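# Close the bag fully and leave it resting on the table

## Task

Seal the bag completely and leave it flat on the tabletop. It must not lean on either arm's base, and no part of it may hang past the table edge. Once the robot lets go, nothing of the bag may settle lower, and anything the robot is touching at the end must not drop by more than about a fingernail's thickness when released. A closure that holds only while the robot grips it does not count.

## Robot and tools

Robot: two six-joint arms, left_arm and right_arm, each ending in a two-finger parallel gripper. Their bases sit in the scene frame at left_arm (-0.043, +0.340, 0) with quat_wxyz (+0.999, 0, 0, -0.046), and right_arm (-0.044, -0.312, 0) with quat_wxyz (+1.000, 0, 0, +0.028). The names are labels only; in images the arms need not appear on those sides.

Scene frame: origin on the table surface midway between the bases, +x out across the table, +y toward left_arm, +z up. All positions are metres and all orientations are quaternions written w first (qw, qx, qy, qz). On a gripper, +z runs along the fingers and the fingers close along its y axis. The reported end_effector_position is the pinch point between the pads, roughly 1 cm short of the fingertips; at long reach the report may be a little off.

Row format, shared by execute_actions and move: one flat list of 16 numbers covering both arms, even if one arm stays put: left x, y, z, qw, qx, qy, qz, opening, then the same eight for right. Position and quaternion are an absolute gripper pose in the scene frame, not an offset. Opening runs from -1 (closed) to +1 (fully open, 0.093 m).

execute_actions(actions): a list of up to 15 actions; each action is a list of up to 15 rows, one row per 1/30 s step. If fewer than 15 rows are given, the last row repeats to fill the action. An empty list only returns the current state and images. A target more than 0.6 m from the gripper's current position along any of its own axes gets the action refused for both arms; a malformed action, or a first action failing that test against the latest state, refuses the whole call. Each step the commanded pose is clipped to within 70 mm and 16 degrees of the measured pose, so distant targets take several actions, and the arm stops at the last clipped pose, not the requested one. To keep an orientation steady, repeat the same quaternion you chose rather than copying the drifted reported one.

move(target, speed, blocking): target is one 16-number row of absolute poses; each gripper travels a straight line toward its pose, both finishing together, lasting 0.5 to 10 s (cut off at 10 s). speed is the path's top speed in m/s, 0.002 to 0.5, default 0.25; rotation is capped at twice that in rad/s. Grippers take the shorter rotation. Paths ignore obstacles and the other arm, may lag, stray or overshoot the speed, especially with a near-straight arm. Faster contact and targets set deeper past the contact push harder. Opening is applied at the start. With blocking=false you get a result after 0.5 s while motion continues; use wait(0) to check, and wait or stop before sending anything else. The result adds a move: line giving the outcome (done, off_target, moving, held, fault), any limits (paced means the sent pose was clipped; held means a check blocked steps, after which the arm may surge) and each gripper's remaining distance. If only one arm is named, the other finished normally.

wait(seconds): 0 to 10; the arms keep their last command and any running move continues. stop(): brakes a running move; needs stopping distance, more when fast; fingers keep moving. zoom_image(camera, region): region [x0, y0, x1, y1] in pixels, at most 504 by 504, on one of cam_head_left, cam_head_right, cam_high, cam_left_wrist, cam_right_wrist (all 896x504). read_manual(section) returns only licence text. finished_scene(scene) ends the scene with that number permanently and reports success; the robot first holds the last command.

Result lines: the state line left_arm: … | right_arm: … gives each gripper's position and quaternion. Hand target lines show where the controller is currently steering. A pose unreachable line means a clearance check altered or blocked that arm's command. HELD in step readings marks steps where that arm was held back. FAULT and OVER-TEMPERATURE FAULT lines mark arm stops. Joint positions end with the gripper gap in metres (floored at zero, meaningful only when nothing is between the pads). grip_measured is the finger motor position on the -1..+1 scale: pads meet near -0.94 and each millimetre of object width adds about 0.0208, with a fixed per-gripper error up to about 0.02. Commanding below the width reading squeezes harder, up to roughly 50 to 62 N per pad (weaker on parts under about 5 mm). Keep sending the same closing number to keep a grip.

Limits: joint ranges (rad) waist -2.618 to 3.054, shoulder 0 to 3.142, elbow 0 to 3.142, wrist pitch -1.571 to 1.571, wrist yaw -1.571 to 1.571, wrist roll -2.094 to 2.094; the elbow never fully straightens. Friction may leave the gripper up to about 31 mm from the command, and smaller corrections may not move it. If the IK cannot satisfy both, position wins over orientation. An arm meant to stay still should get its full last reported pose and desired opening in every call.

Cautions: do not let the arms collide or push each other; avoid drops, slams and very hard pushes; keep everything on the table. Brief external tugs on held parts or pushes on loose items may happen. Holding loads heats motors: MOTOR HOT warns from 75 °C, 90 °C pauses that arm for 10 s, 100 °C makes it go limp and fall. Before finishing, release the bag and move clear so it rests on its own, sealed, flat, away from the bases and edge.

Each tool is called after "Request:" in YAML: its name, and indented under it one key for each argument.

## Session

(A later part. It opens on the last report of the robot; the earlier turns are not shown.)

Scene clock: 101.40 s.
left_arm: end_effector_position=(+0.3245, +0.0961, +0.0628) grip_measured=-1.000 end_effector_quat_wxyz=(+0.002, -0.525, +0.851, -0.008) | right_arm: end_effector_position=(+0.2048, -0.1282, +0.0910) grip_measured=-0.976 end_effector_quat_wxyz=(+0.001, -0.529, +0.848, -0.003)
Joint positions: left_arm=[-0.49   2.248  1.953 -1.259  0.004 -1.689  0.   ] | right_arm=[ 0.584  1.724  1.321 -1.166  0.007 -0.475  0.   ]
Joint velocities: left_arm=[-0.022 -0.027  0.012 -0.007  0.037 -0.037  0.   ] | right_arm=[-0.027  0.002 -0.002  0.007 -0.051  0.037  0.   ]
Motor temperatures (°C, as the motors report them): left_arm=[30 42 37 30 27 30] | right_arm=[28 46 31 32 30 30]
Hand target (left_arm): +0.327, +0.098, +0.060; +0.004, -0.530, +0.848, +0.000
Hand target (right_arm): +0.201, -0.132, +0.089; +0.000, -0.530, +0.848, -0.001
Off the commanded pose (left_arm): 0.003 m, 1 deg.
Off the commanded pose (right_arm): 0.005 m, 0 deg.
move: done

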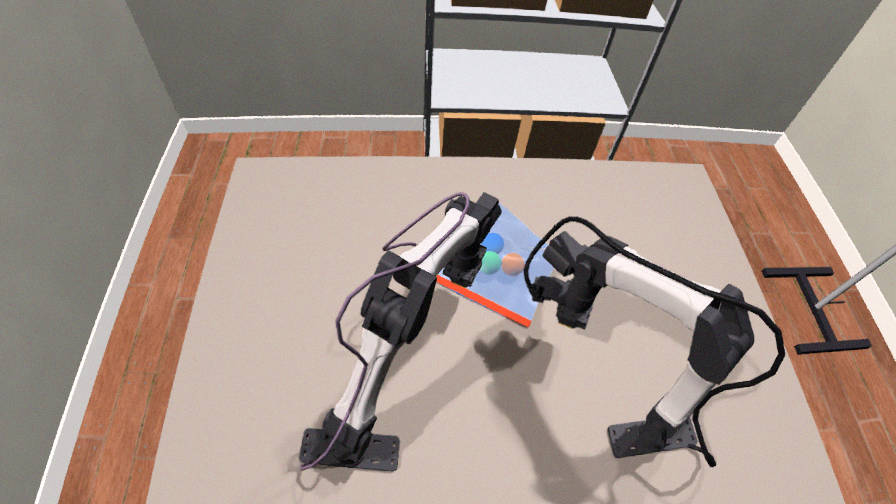

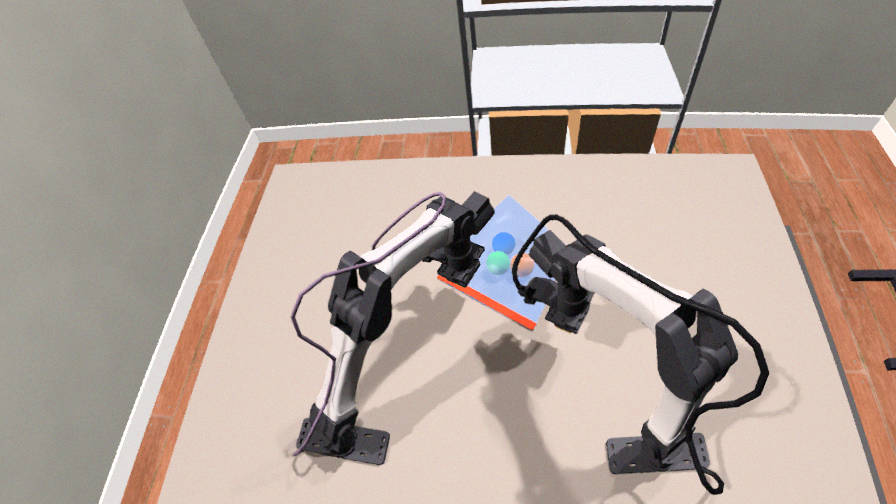

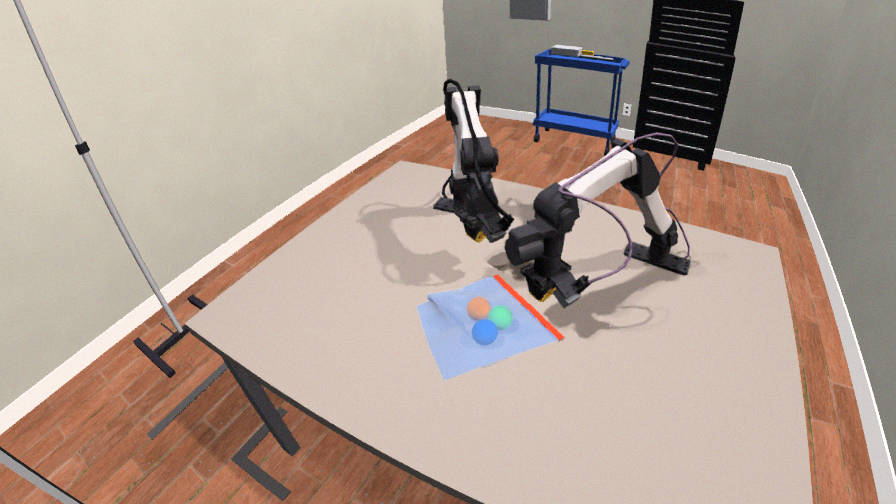

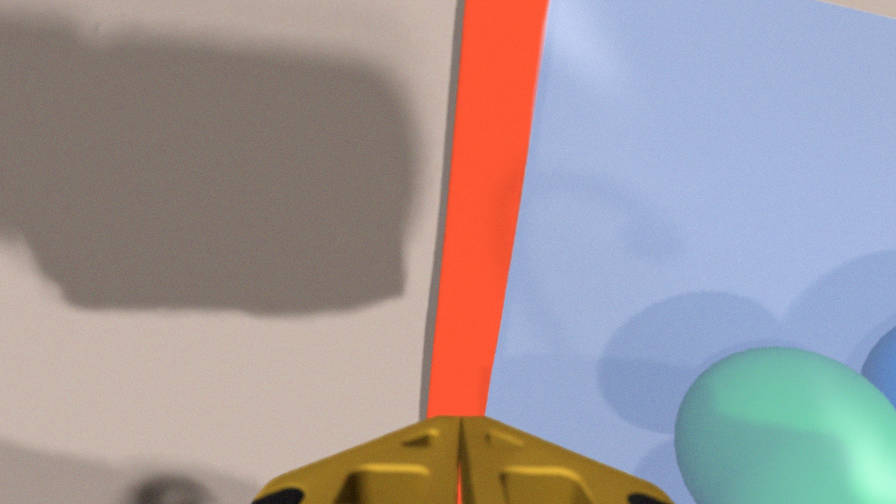

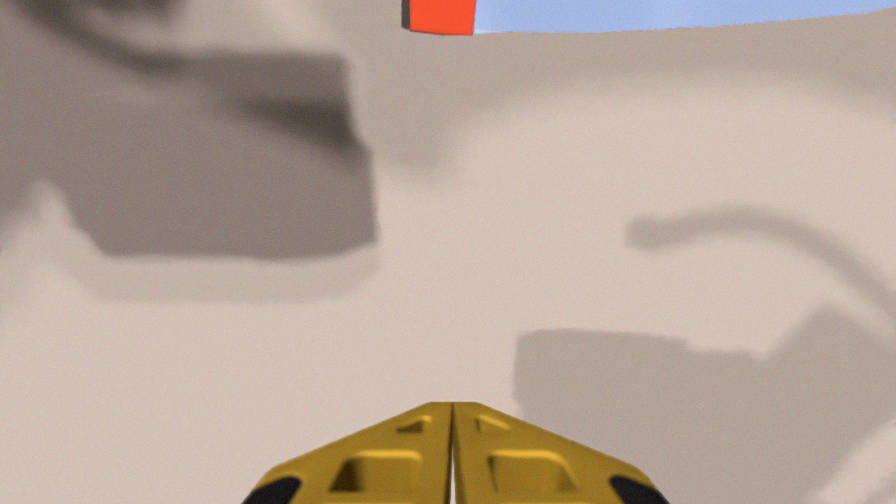

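Request:
execute_actions:
  actions:
    - [[0.3239, 0.096, 0.03, 0, -0.530, 0.848, 0, -1, 0.20, -0.13, 0.09, 0, -0.530, 0.848, 0, -1]]
    - [[0.3239, 0.096, 0.003, 0, -0.530, 0.848, 0, -1, 0.20, -0.13, 0.09, 0, -0.530, 0.848, 0, -1]]
    - [[0.3122, 0.1033, -0.03, -0.025, -0.529, 0.847, 0.052, -1, 0.20, -0.13, 0.09, 0, -0.530, 0.848, 0, -1]]
    - [[0.326, 0.095, 0.036, 0, -0.530, 0.848, 0, -1, 0.20, -0.13, 0.09, 0, -0.530, 0.848, 0, -1],[0.326, 0.095, 0.036, 0, -0.530, 0.848, 0, -1, 0.20, -0.13, 0.09, 0, -0.530, 0.848, 0, -1],[0.326, 0.095, 0.036, 0, -0.530, 0.848, 0, -1, 0.20, -0.13, 0.09, 0, -0.530, 0.848, 0, -1],[0.326, 0.095, 0.036, 0, -0.530, 0.848, 0, -1, 0.20, -0.13, 0.09, 0, -0.530, 0.848, 0, -1],[0.3145, 0.0806, 0.036, 0, -0.530, 0.848, 0, -1, 0.20, -0.13, 0.09, 0, -0.530, 0.848, 0, -1]]
    - [[0.3145, 0.0806, 0.003, 0, -0.530, 0.848, 0, -1, 0.20, -0.13, 0.09, 0, -0.530, 0.848, 0, -1]]
    - [[0.3030, 0.0882, -0.03, -0.0215, -0.529, 0.847, 0.0535, -1, 0.20, -0.13, 0.09, 0, -0.530, 0.848, 0, -1]]
    - [[0.3165, 0.0795, 0.036, 0, -0.530, 0.848, 0, -1, 0.20, -0.13, 0.09, 0, -0.530, 0.848, 0, -1],[0.3165, 0.0795, 0.036, 0, -0.530, 0.848, 0, -1, 0.20, -0.13, 0.09, 0, -0.530, 0.848, 0, -1],[0.3165, 0.0795, 0.036, 0, -0.530, 0.848, 0, -1, 0.20, -0.13, 0.09, 0, -0.530, 0.848, 0, -1],[0.3165, 0.0795, 0.036, 0, -0.530, 0.848, 0, -1, 0.20, -0.13, 0.09, 0, -0.530, 0.848, 0, -1],[0.3051, 0.0652, 0.036, 0, -0.530, 0.848, 0, -1, 0.20, -0.13, 0.09, 0, -0.530, 0.848, 0, -1]]
    - [[0.3051, 0.0652, 0.003, 0, -0.530, 0.848, 0, -1, 0.20, -0.13, 0.09, 0, -0.530, 0.848, 0, -1]]
    - [[0.2938, 0.0731, -0.03, -0.0215, -0.529, 0.847, 0.0535, -1, 0.20, -0.13, 0.09, 0, -0.530, 0.848, 0, -1]]

Scene clock: 110.93 s.
left_arm: end_effector_position=(+0.3088, +0.0613, +0.0098) grip_measured=-1.000 end_effector_quat_wxyz=(-0.001, -0.527, +0.850, -0.005) | right_arm: end_effector_position=(+0.2049, -0.1281, +0.0910) grip_measured=-0.976 end_effector_quat_wxyz=(+0.001, -0.530, +0.848, -0.003)
Joint positions: left_arm=[-0.574  2.324  1.868 -1.107  0.005 -1.777  0.   ] | right_arm=[ 0.584  1.724  1.321 -1.165  0.007 -0.476  0.   ]
Joint velocities: left_arm=[-0.007 -0.002 -0.002 -0.051 -0.081 -0.066  0.   ] | right_arm=[-0.027  0.002  0.002 -0.081  0.022  0.007  0.   ]
Motor temperatures (°C, as the motors report them): left_arm=[30 43 38 30 27 30] | right_arm=[28 47 31 31 30 30]
Hand target (left_arm): +0.292, +0.074, -0.026; -0.021, -0.528, +0.847, +0.053
Hand target (right_arm): +0.200, -0.130, +0.090; -0.000, -0.530, +0.848, -0.000
Off the commanded pose (left_arm): 0.044 m, 7 deg.
Off the commanded pose (right_arm): 0.005 m, 0 deg.
Step readings (end_effector_position; steps 1 to 15: 1st action; 16 to 30: 2nd action; 31 to 45: 3rd action; 46 to 60: 4th action; 61 to 75: 5th action; 76 to 90: 6th action; 91 to 105: 7th action; 106 to 120: 8th action; 121 to 135: 9th action):
0: left_arm (+0.3245, +0.0962, +0.0628) | right_arm (+0.2049, -0.1281, +0.0910)
1: left_arm (+0.3249, +0.0959, +0.0608) | right_arm (+0.2049, -0.1281, +0.0910)
2: left_arm (+0.3255, +0.0954, +0.0582) | right_arm (+0.2049, -0.1281, +0.0910)
4: left_arm (+0.3245, +0.0961, +0.0508) | right_arm (+0.2049, -0.1281, +0.0910)
8: left_arm (+0.3246, +0.0961, +0.0434) | right_arm (+0.2049, -0.1281, +0.0910)
15: left_arm (+0.3277, +0.0941, +0.0433) | right_arm (+0.2049, -0.1281, +0.0910)
16: left_arm (+0.3281, +0.0937, +0.0406) | right_arm (+0.2049, -0.1281, +0.0910)
17: left_arm (+0.3284, +0.0935, +0.0373) | right_arm (+0.2049, -0.1281, +0.0910)
19: left_arm (+0.3259, +0.0952, +0.0273) | right_arm (+0.2049, -0.1281, +0.0910)
23: left_arm (+0.3242, +0.0964, +0.0150) | right_arm (+0.2049, -0.1281, +0.0910)
30: left_arm (+0.3275, +0.0941, +0.0144) | right_arm (+0.2049, -0.1281, +0.0910)
31: left_arm (+0.3267, +0.0947, +0.0118) | right_arm (+0.2049, -0.1281, +0.0910)
32: left_arm (+0.3259, +0.0952, +0.0091) | right_arm (+0.2049, -0.1281, +0.0910)
34: left_arm (+0.3273, +0.0942, +0.0096) | right_arm (+0.2049, -0.1281, +0.0910)
38: left_arm (+0.3272, +0.0943, +0.0097) | right_arm (+0.2049, -0.1281, +0.0910)
45: left_arm (+0.3272, +0.0943, +0.0097) | right_arm (+0.2049, -0.1281, +0.0910)
46: left_arm (+0.3279, +0.0938, +0.0137) | right_arm (+0.2049, -0.1281, +0.0910)
47: left_arm (+0.3276, +0.0940, +0.0165) | right_arm (+0.2049, -0.1281, +0.0910)
49: left_arm (+0.3281, +0.0937, +0.0231) | right_arm (+0.2049, -0.1281, +0.0910)
53: left_arm (+0.3211, +0.0866, +0.0302) | right_arm (+0.2049, -0.1281, +0.0910)
60: left_arm (+0.3128, +0.0808, +0.0305) | right_arm (+0.2049, -0.1281, +0.0910)
61: left_arm (+0.3133, +0.0805, +0.0288) | right_arm (+0.2049, -0.1281, +0.0910)
62: left_arm (+0.3145, +0.0797, +0.0270) | right_arm (+0.2049, -0.1281, +0.0910)
64: left_arm (+0.3148, +0.0794, +0.0217) | right_arm (+0.2049, -0.1281, +0.0910)
68: left_arm (+0.3160, +0.0786, +0.0175) | right_arm (+0.2049, -0.1281, +0.0910)
75: left_arm (+0.3190, +0.0764, +0.0176) | right_arm (+0.2049, -0.1281, +0.0910)
76: left_arm (+0.3181, +0.0771, +0.0148) | right_arm (+0.2049, -0.1281, +0.0910)
77: left_arm (+0.3171, +0.0778, +0.0107) | right_arm (+0.2049, -0.1281, +0.0910)
79: left_arm (+0.3184, +0.0767, +0.0108) | right_arm (+0.2049, -0.1281, +0.0910)
83: left_arm (+0.3182, +0.0768, +0.0096) | right_arm (+0.2049, -0.1281, +0.0910)
90: left_arm (+0.3182, +0.0768, +0.0096) | right_arm (+0.2049, -0.1281, +0.0910)
91: left_arm (+0.3188, +0.0763, +0.0137) | right_arm (+0.2049, -0.1281, +0.0910)
92: left_arm (+0.3184, +0.0766, +0.0167) | right_arm (+0.2049, -0.1281, +0.0910)
94: left_arm (+0.3182, +0.0768, +0.0231) | right_arm (+0.2049, -0.1281, +0.0910)
98: left_arm (+0.3117, +0.0703, +0.0305) | right_arm (+0.2049, -0.1281, +0.0910)
105: left_arm (+0.3038, +0.0655, +0.0307) | right_arm (+0.2049, -0.1281, +0.0910)
106: left_arm (+0.3042, +0.0652, +0.0290) | right_arm (+0.2049, -0.1281, +0.0910)
107: left_arm (+0.3053, +0.0643, +0.0271) | right_arm (+0.2049, -0.1281, +0.0910)
109: left_arm (+0.3055, +0.0642, +0.0218) | right_arm (+0.2049, -0.1281, +0.0910)
113: left_arm (+0.3066, +0.0633, +0.0175) | right_arm (+0.2049, -0.1281, +0.0910)
120: left_arm (+0.3095, +0.0611, +0.0176) | right_arm (+0.2049, -0.1281, +0.0910)
121: left_arm (+0.3086, +0.0618, +0.0147) | right_arm (+0.2049, -0.1281, +0.0910)
122: left_arm (+0.3076, +0.0625, +0.0106) | right_arm (+0.2049, -0.1281, +0.0910)
124: left_arm (+0.3090, +0.0612, +0.0109) | right_arm (+0.2049, -0.1281, +0.0910)
128: left_arm (+0.3088, +0.0613, +0.0098) | right_arm (+0.2049, -0.1281, +0.0910)
135: end_effector_position above

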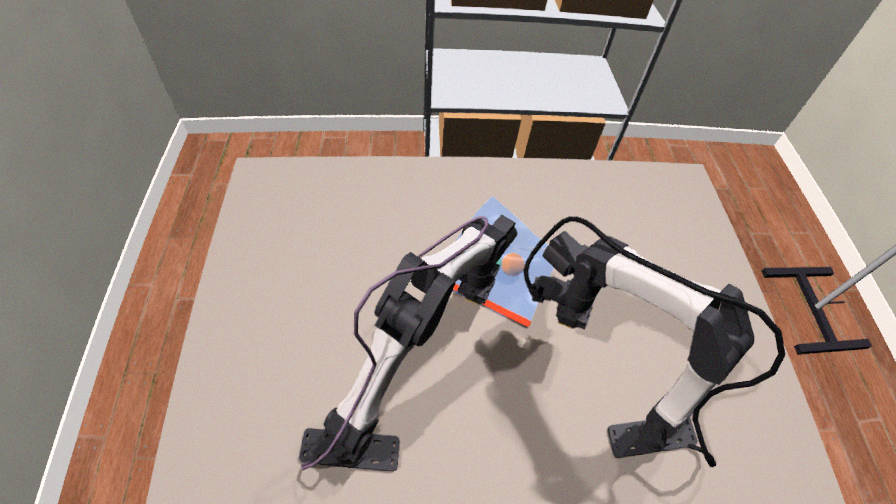

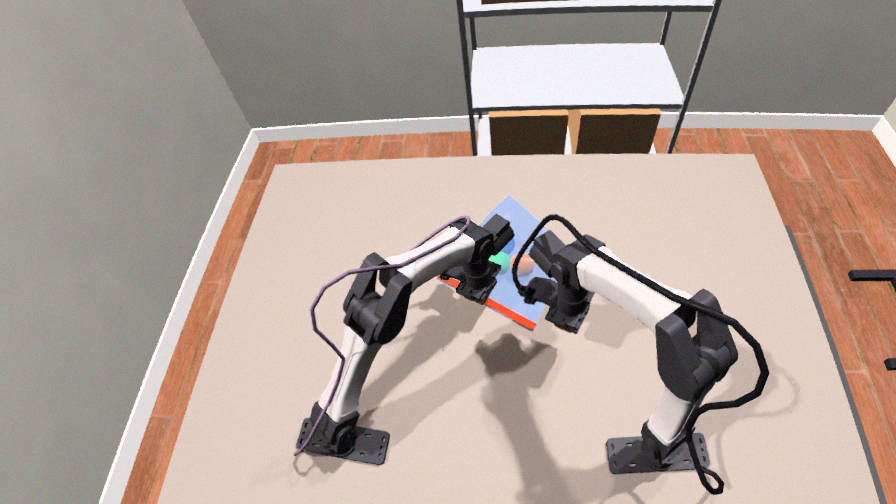

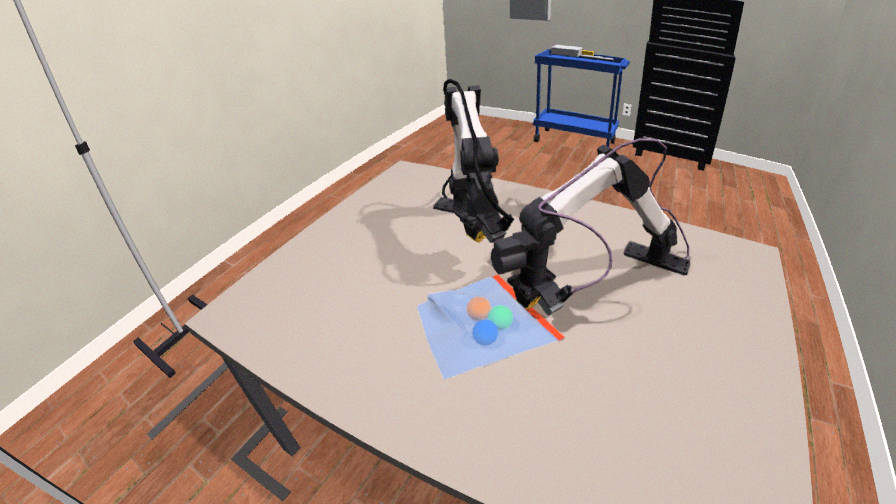

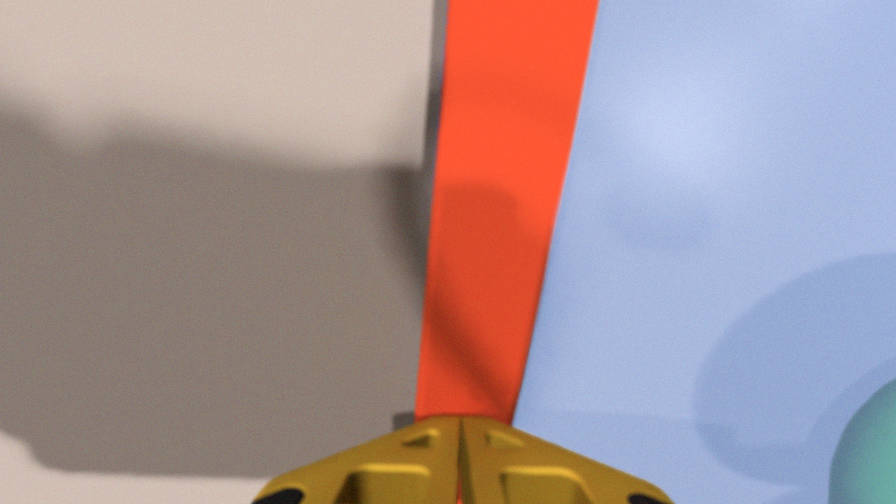

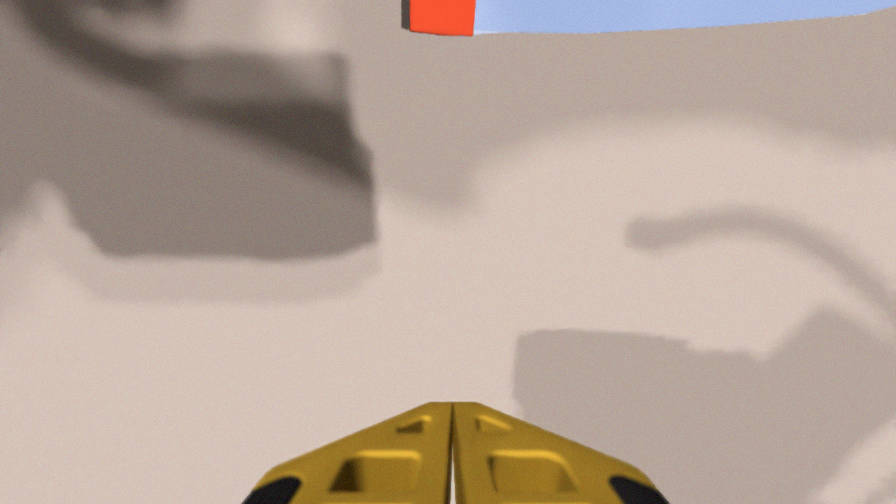

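Request:
execute_actions:
  actions: []

Scene clock: 120.40 s.
left_arm: end_effector_position=(+0.3088, +0.0613, +0.0098) grip_measured=-1.000 end_effector_quat_wxyz=(-0.001, -0.527, +0.850, -0.005) | right_arm: end_effector_position=(+0.2049, -0.1281, +0.0910) grip_measured=-0.976 end_effector_quat_wxyz=(+0.001, -0.530, +0.848, -0.003)
Joint positions: left_arm=[-0.574  2.324  1.868 -1.107  0.005 -1.777  0.   ] | right_arm=[ 0.584  1.724  1.321 -1.165  0.007 -0.476  0.   ]
Joint velocities: left_arm=[-0.002  0.007 -0.022  0.007 -0.051 -0.007  0.   ] | right_arm=[-0.017 -0.017 -0.012  0.007 -0.066 -0.022  0.   ]
Motor temperatures (°C, as the motors report them): left_arm=[30 42 37 29 27 30] | right_arm=[28 47 32 31 30 30]
Hand target (left_arm): +0.292, +0.074, -0.026; -0.021, -0.528, +0.847, +0.053
Hand target (right_arm): +0.200, -0.130, +0.090; -0.000, -0.530, +0.848, -0.000
Off the commanded pose (left_arm): 0.044 m, 7 deg.
Off the commanded pose (right_arm): 0.005 m, 0 deg.

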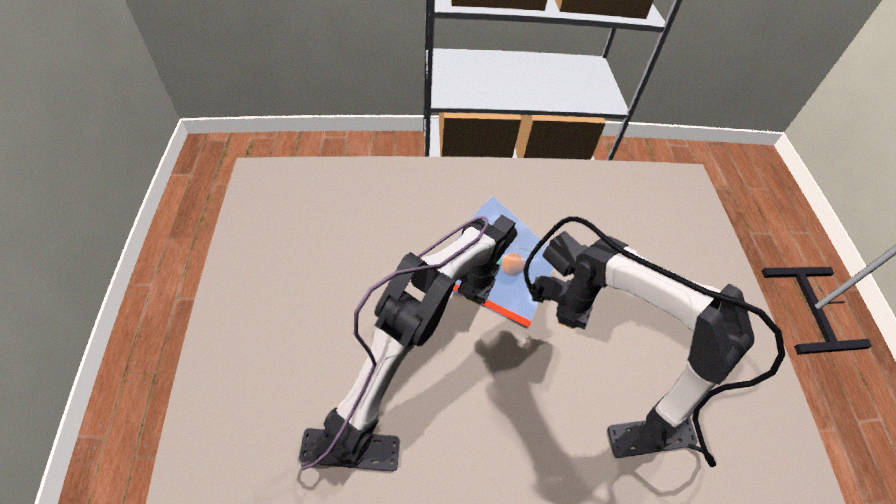

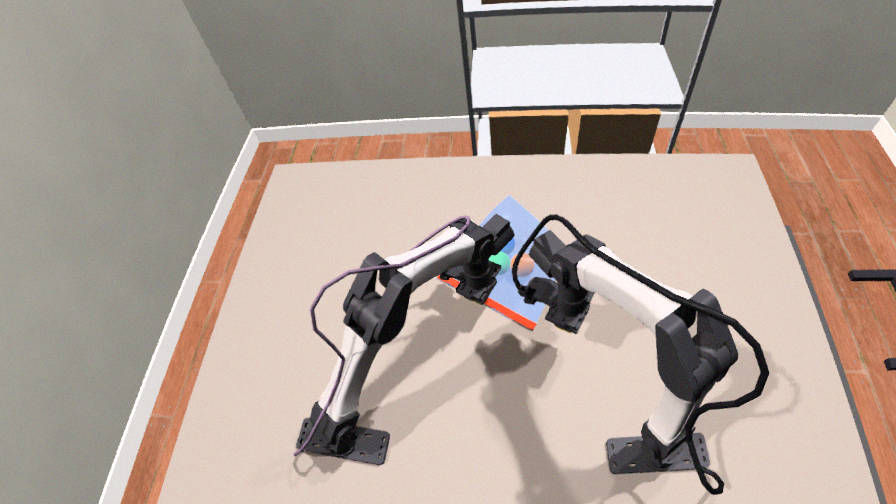

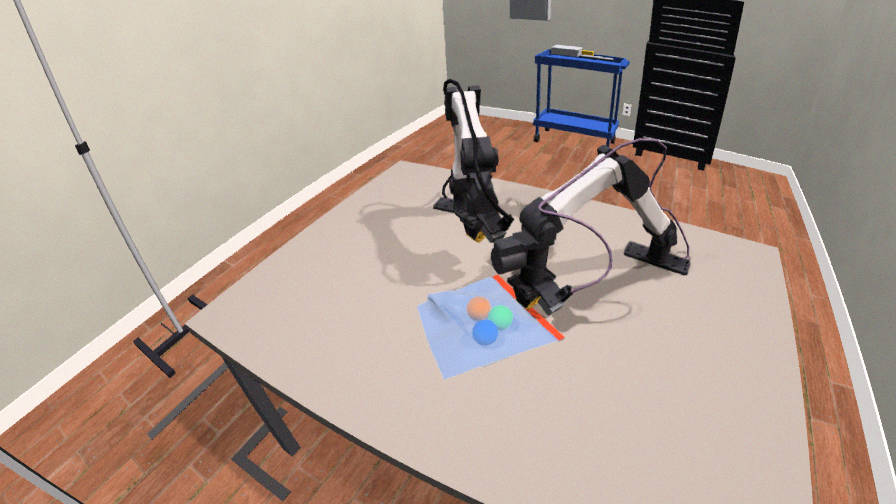

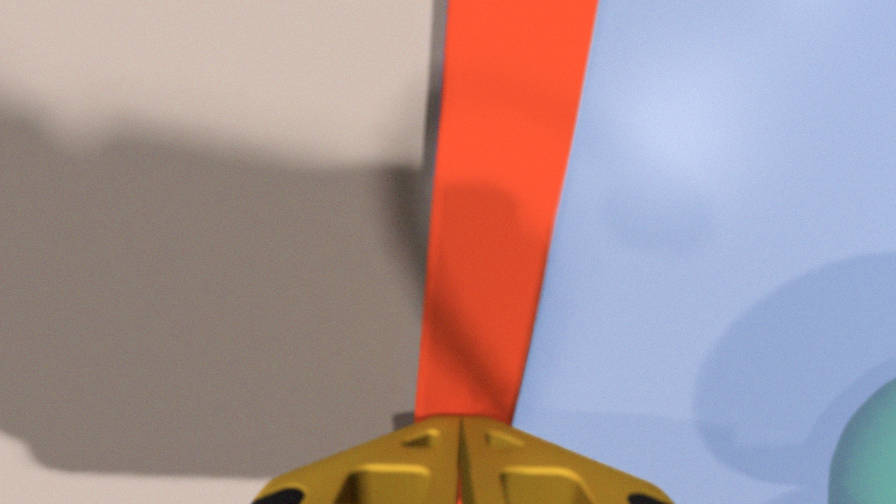

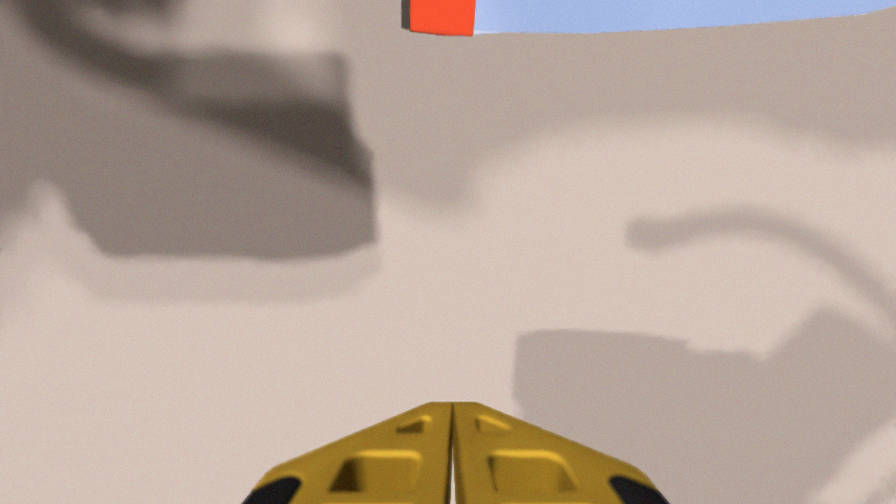

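Request:
execute_actions:
  actions:
    - [[0.3070,0.0640,0.036,0,-0.530,0.848,0,-1,0.18,-0.17,0.10,0,-0.530,0.848,0,-1],[0.3070,0.0640,0.036,0,-0.530,0.848,0,-1,0.18,-0.17,0.10,0,-0.530,0.848,0,-1],[0.3070,0.0640,0.036,0,-0.530,0.848,0,-1,0.18,-0.17,0.10,0,-0.530,0.848,0,-1],[0.3070,0.0640,0.036,0,-0.530,0.848,0,-1,0.18,-0.17,0.10,0,-0.530,0.848,0,-1],[0.2957,0.0498,0.036,0,-0.530,0.848,0,-1,0.18,-0.17,0.10,0,-0.530,0.848,0,-1]]
    - [[0.2957,0.0498,0.003,0,-0.530,0.848,0,-1,0.18,-0.17,0.10,0,-0.530,0.848,0,-1]]
    - [[0.2847,0.0580,-0.03,-0.0215,-0.529,0.847,0.0535,-1,0.18,-0.17,0.10,0,-0.530,0.848,0,-1]]
    - [[0.2977,0.0488,0.036,0,-0.530,0.848,0,-1,0.18,-0.17,0.10,0,-0.530,0.848,0,-1],[0.2977,0.0488,0.036,0,-0.530,0.848,0,-1,0.18,-0.17,0.10,0,-0.530,0.848,0,-1],[0.2977,0.0488,0.036,0,-0.530,0.848,0,-1,0.18,-0.17,0.10,0,-0.530,0.848,0,-1],[0.2977,0.0488,0.036,0,-0.530,0.848,0,-1,0.18,-0.17,0.10,0,-0.530,0.848,0,-1],[0.2863,0.0344,0.036,0,-0.530,0.848,0,-1,0.18,-0.17,0.10,0,-0.530,0.848,0,-1]]
    - [[0.2863,0.0344,0.003,0,-0.530,0.848,0,-1,0.18,-0.17,0.10,0,-0.530,0.848,0,-1]]
    - [[0.2755,0.0428,-0.03,-0.0215,-0.529,0.847,0.0535,-1,0.18,-0.17,0.10,0,-0.530,0.848,0,-1]]

Scene clock: 126.13 s.
left_arm: end_effector_position=(+0.2891, +0.0301, +0.0098) grip_measured=-1.000 end_effector_quat_wxyz=(-0.003, -0.527, +0.850, -0.005) | right_arm: end_effector_position=(+0.1867, -0.1654, +0.1032) grip_measured=-0.976 end_effector_quat_wxyz=(+0.009, -0.529, +0.849, -0.002)
Joint positions: left_arm=[-0.654  2.348  1.91  -1.125  0.008 -1.857  0.   ] | right_arm=[ 0.513  1.568  1.2   -1.186  0.004 -0.546  0.   ]
Joint velocities: left_arm=[-0.017  0.007 -0.007  0.022  0.022  0.066  0.   ] | right_arm=[-0.007  0.037 -0.002  0.022 -0.037 -0.022  0.   ]
Motor temperatures (°C, as the motors report them): left_arm=[30 42 37 29 27 30] | right_arm=[28 47 32 31 30 30]
Hand target (left_arm): +0.274, +0.044, -0.026; -0.022, -0.528, +0.847, +0.053
Hand target (right_arm): +0.180, -0.170, +0.100; -0.000, -0.530, +0.848, +0.000
Off the commanded pose (left_arm): 0.044 m, 7 deg.
Off the commanded pose (right_arm): 0.009 m, 1 deg.
Step readings (end_effector_position; steps 1 to 15: 1st action; 16 to 30: 2nd action; 31 to 45: 3rd action; 46 to 60: 4th action; 61 to 75: 5th action; 76 to 90: 6th action):
0: left_arm (+0.3088, +0.0613, +0.0098) | right_arm (+0.2049, -0.1281, +0.0910)
1: left_arm (+0.3092, +0.0609, +0.0137) | right_arm (+0.2042, -0.1303, +0.0907)
2: left_arm (+0.3088, +0.0613, +0.0164) | right_arm (+0.1994, -0.1382, +0.0905)
4: left_arm (+0.3086, +0.0614, +0.0227) | right_arm (+0.1891, -0.1566, +0.0947)
8: left_arm (+0.3023, +0.0549, +0.0302) | right_arm (+0.1867, -0.1654, +0.1031)
15: left_arm (+0.2942, +0.0503, +0.0305) | right_arm (+0.1867, -0.1654, +0.1032)
16: left_arm (+0.2947, +0.0499, +0.0288) | right_arm (+0.1867, -0.1654, +0.1032)
17: left_arm (+0.2958, +0.0490, +0.0269) | right_arm (+0.1867, -0.1654, +0.1032)
19: left_arm (+0.2960, +0.0488, +0.0216) | right_arm (+0.1867, -0.1654, +0.1032)
23: left_arm (+0.2971, +0.0478, +0.0175) | right_arm (+0.1867, -0.1654, +0.1032)
30: left_arm (+0.2999, +0.0454, +0.0176) | right_arm (+0.1867, -0.1654, +0.1032)
31: left_arm (+0.2990, +0.0462, +0.0146) | right_arm (+0.1867, -0.1654, +0.1032)
32: left_arm (+0.2981, +0.0470, +0.0107) | right_arm (+0.1867, -0.1654, +0.1032)
34: left_arm (+0.2992, +0.0456, +0.0110) | right_arm (+0.1867, -0.1654, +0.1032)
38: left_arm (+0.2990, +0.0457, +0.0097) | right_arm (+0.1867, -0.1654, +0.1032)
45: left_arm (+0.2990, +0.0457, +0.0097) | right_arm (+0.1867, -0.1654, +0.1032)
46: left_arm (+0.2996, +0.0452, +0.0137) | right_arm (+0.1867, -0.1654, +0.1032)
47: left_arm (+0.2993, +0.0455, +0.0166) | right_arm (+0.1867, -0.1654, +0.1032)
49: left_arm (+0.2991, +0.0457, +0.0230) | right_arm (+0.1867, -0.1654, +0.1032)
53: left_arm (+0.2933, +0.0389, +0.0305) | right_arm (+0.1867, -0.1654, +0.1032)
60: left_arm (+0.2850, +0.0347, +0.0310) | right_arm (+0.1867, -0.1654, +0.1032)
61: left_arm (+0.2853, +0.0344, +0.0292) | right_arm (+0.1867, -0.1654, +0.1032)
62: left_arm (+0.2863, +0.0334, +0.0272) | right_arm (+0.1867, -0.1654, +0.1032)
64: left_arm (+0.2864, +0.0333, +0.0218) | right_arm (+0.1867, -0.1654, +0.1032)
68: left_arm (+0.2874, +0.0324, +0.0174) | right_arm (+0.1867, -0.1654, +0.1032)
75: left_arm (+0.2901, +0.0299, +0.0175) | right_arm (+0.1867, -0.1654, +0.1032)
76: left_arm (+0.2893, +0.0306, +0.0146) | right_arm (+0.1867, -0.1654, +0.1032)
77: left_arm (+0.2883, +0.0316, +0.0105) | right_arm (+0.1867, -0.1654, +0.1032)
79: left_arm (+0.2894, +0.0300, +0.0110) | right_arm (+0.1867, -0.1654, +0.1032)
83: left_arm (+0.2891, +0.0301, +0.0098) | right_arm (+0.1867, -0.1654, +0.1032)
90: end_effector_position above

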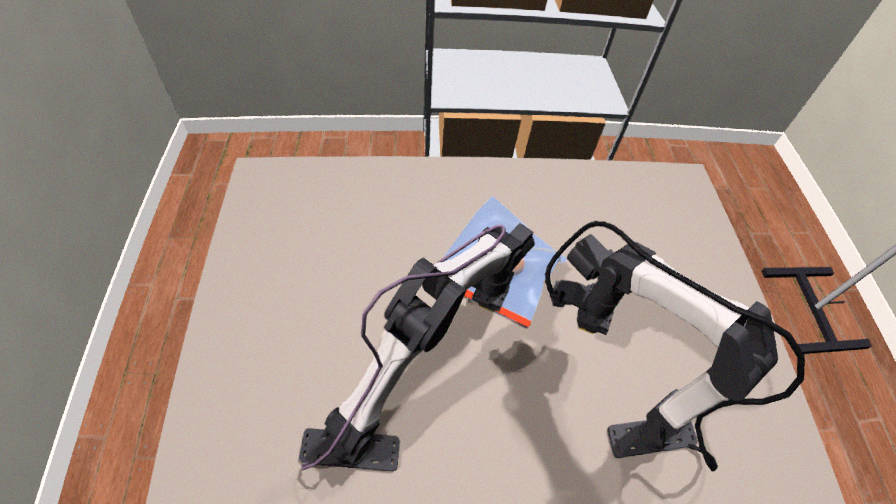

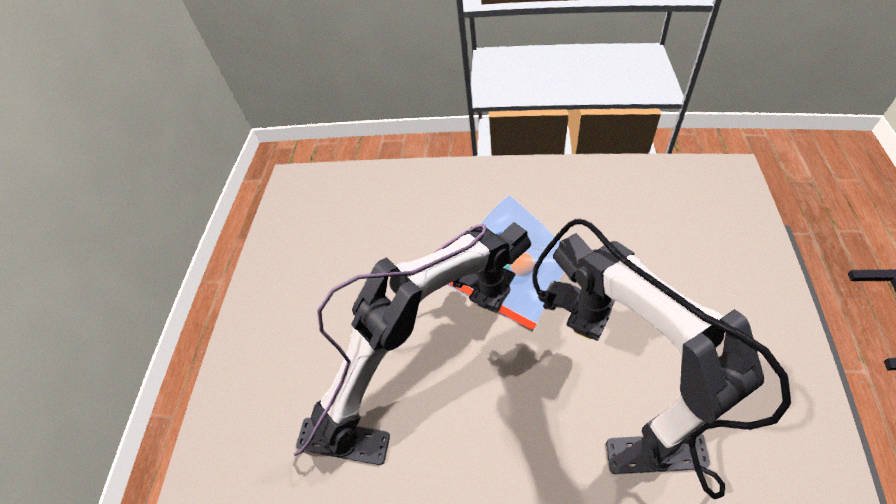

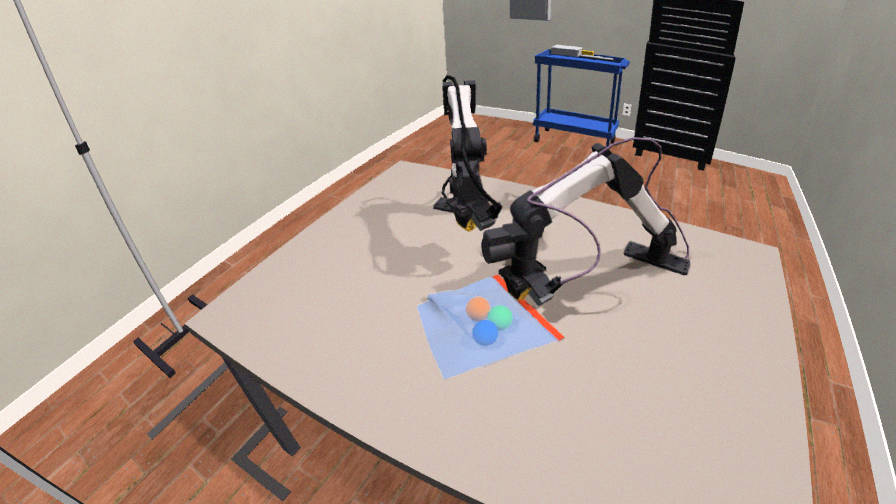

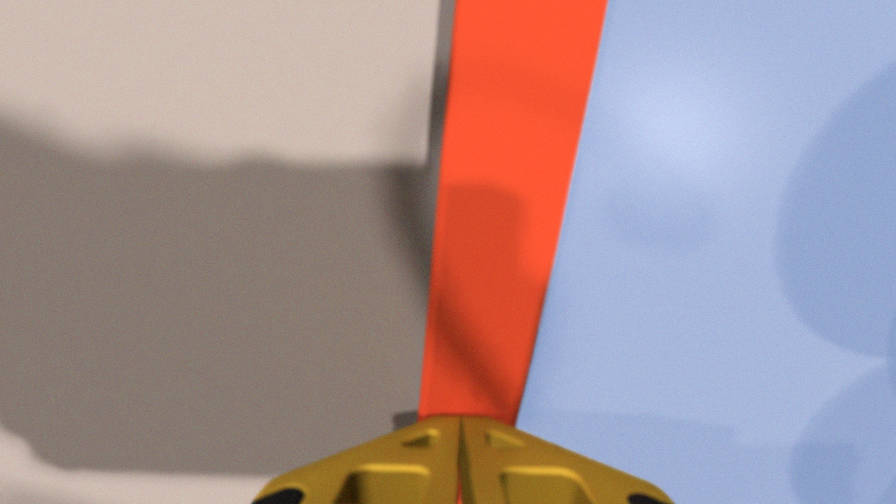

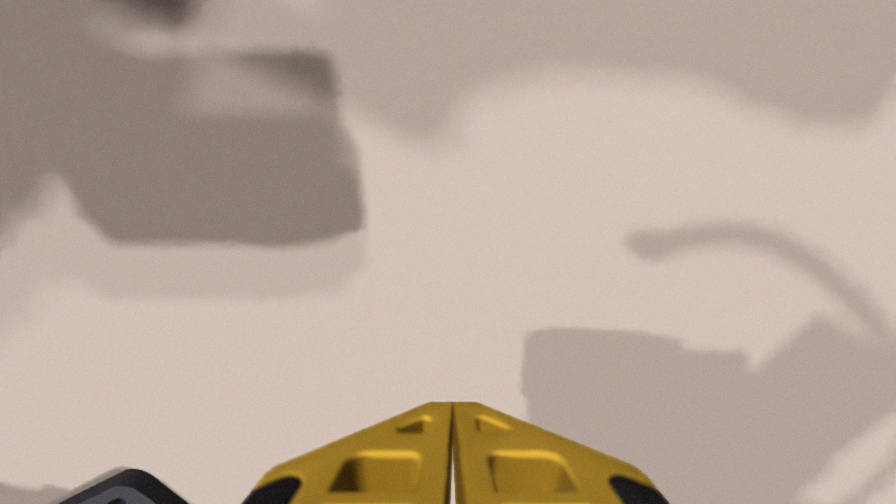

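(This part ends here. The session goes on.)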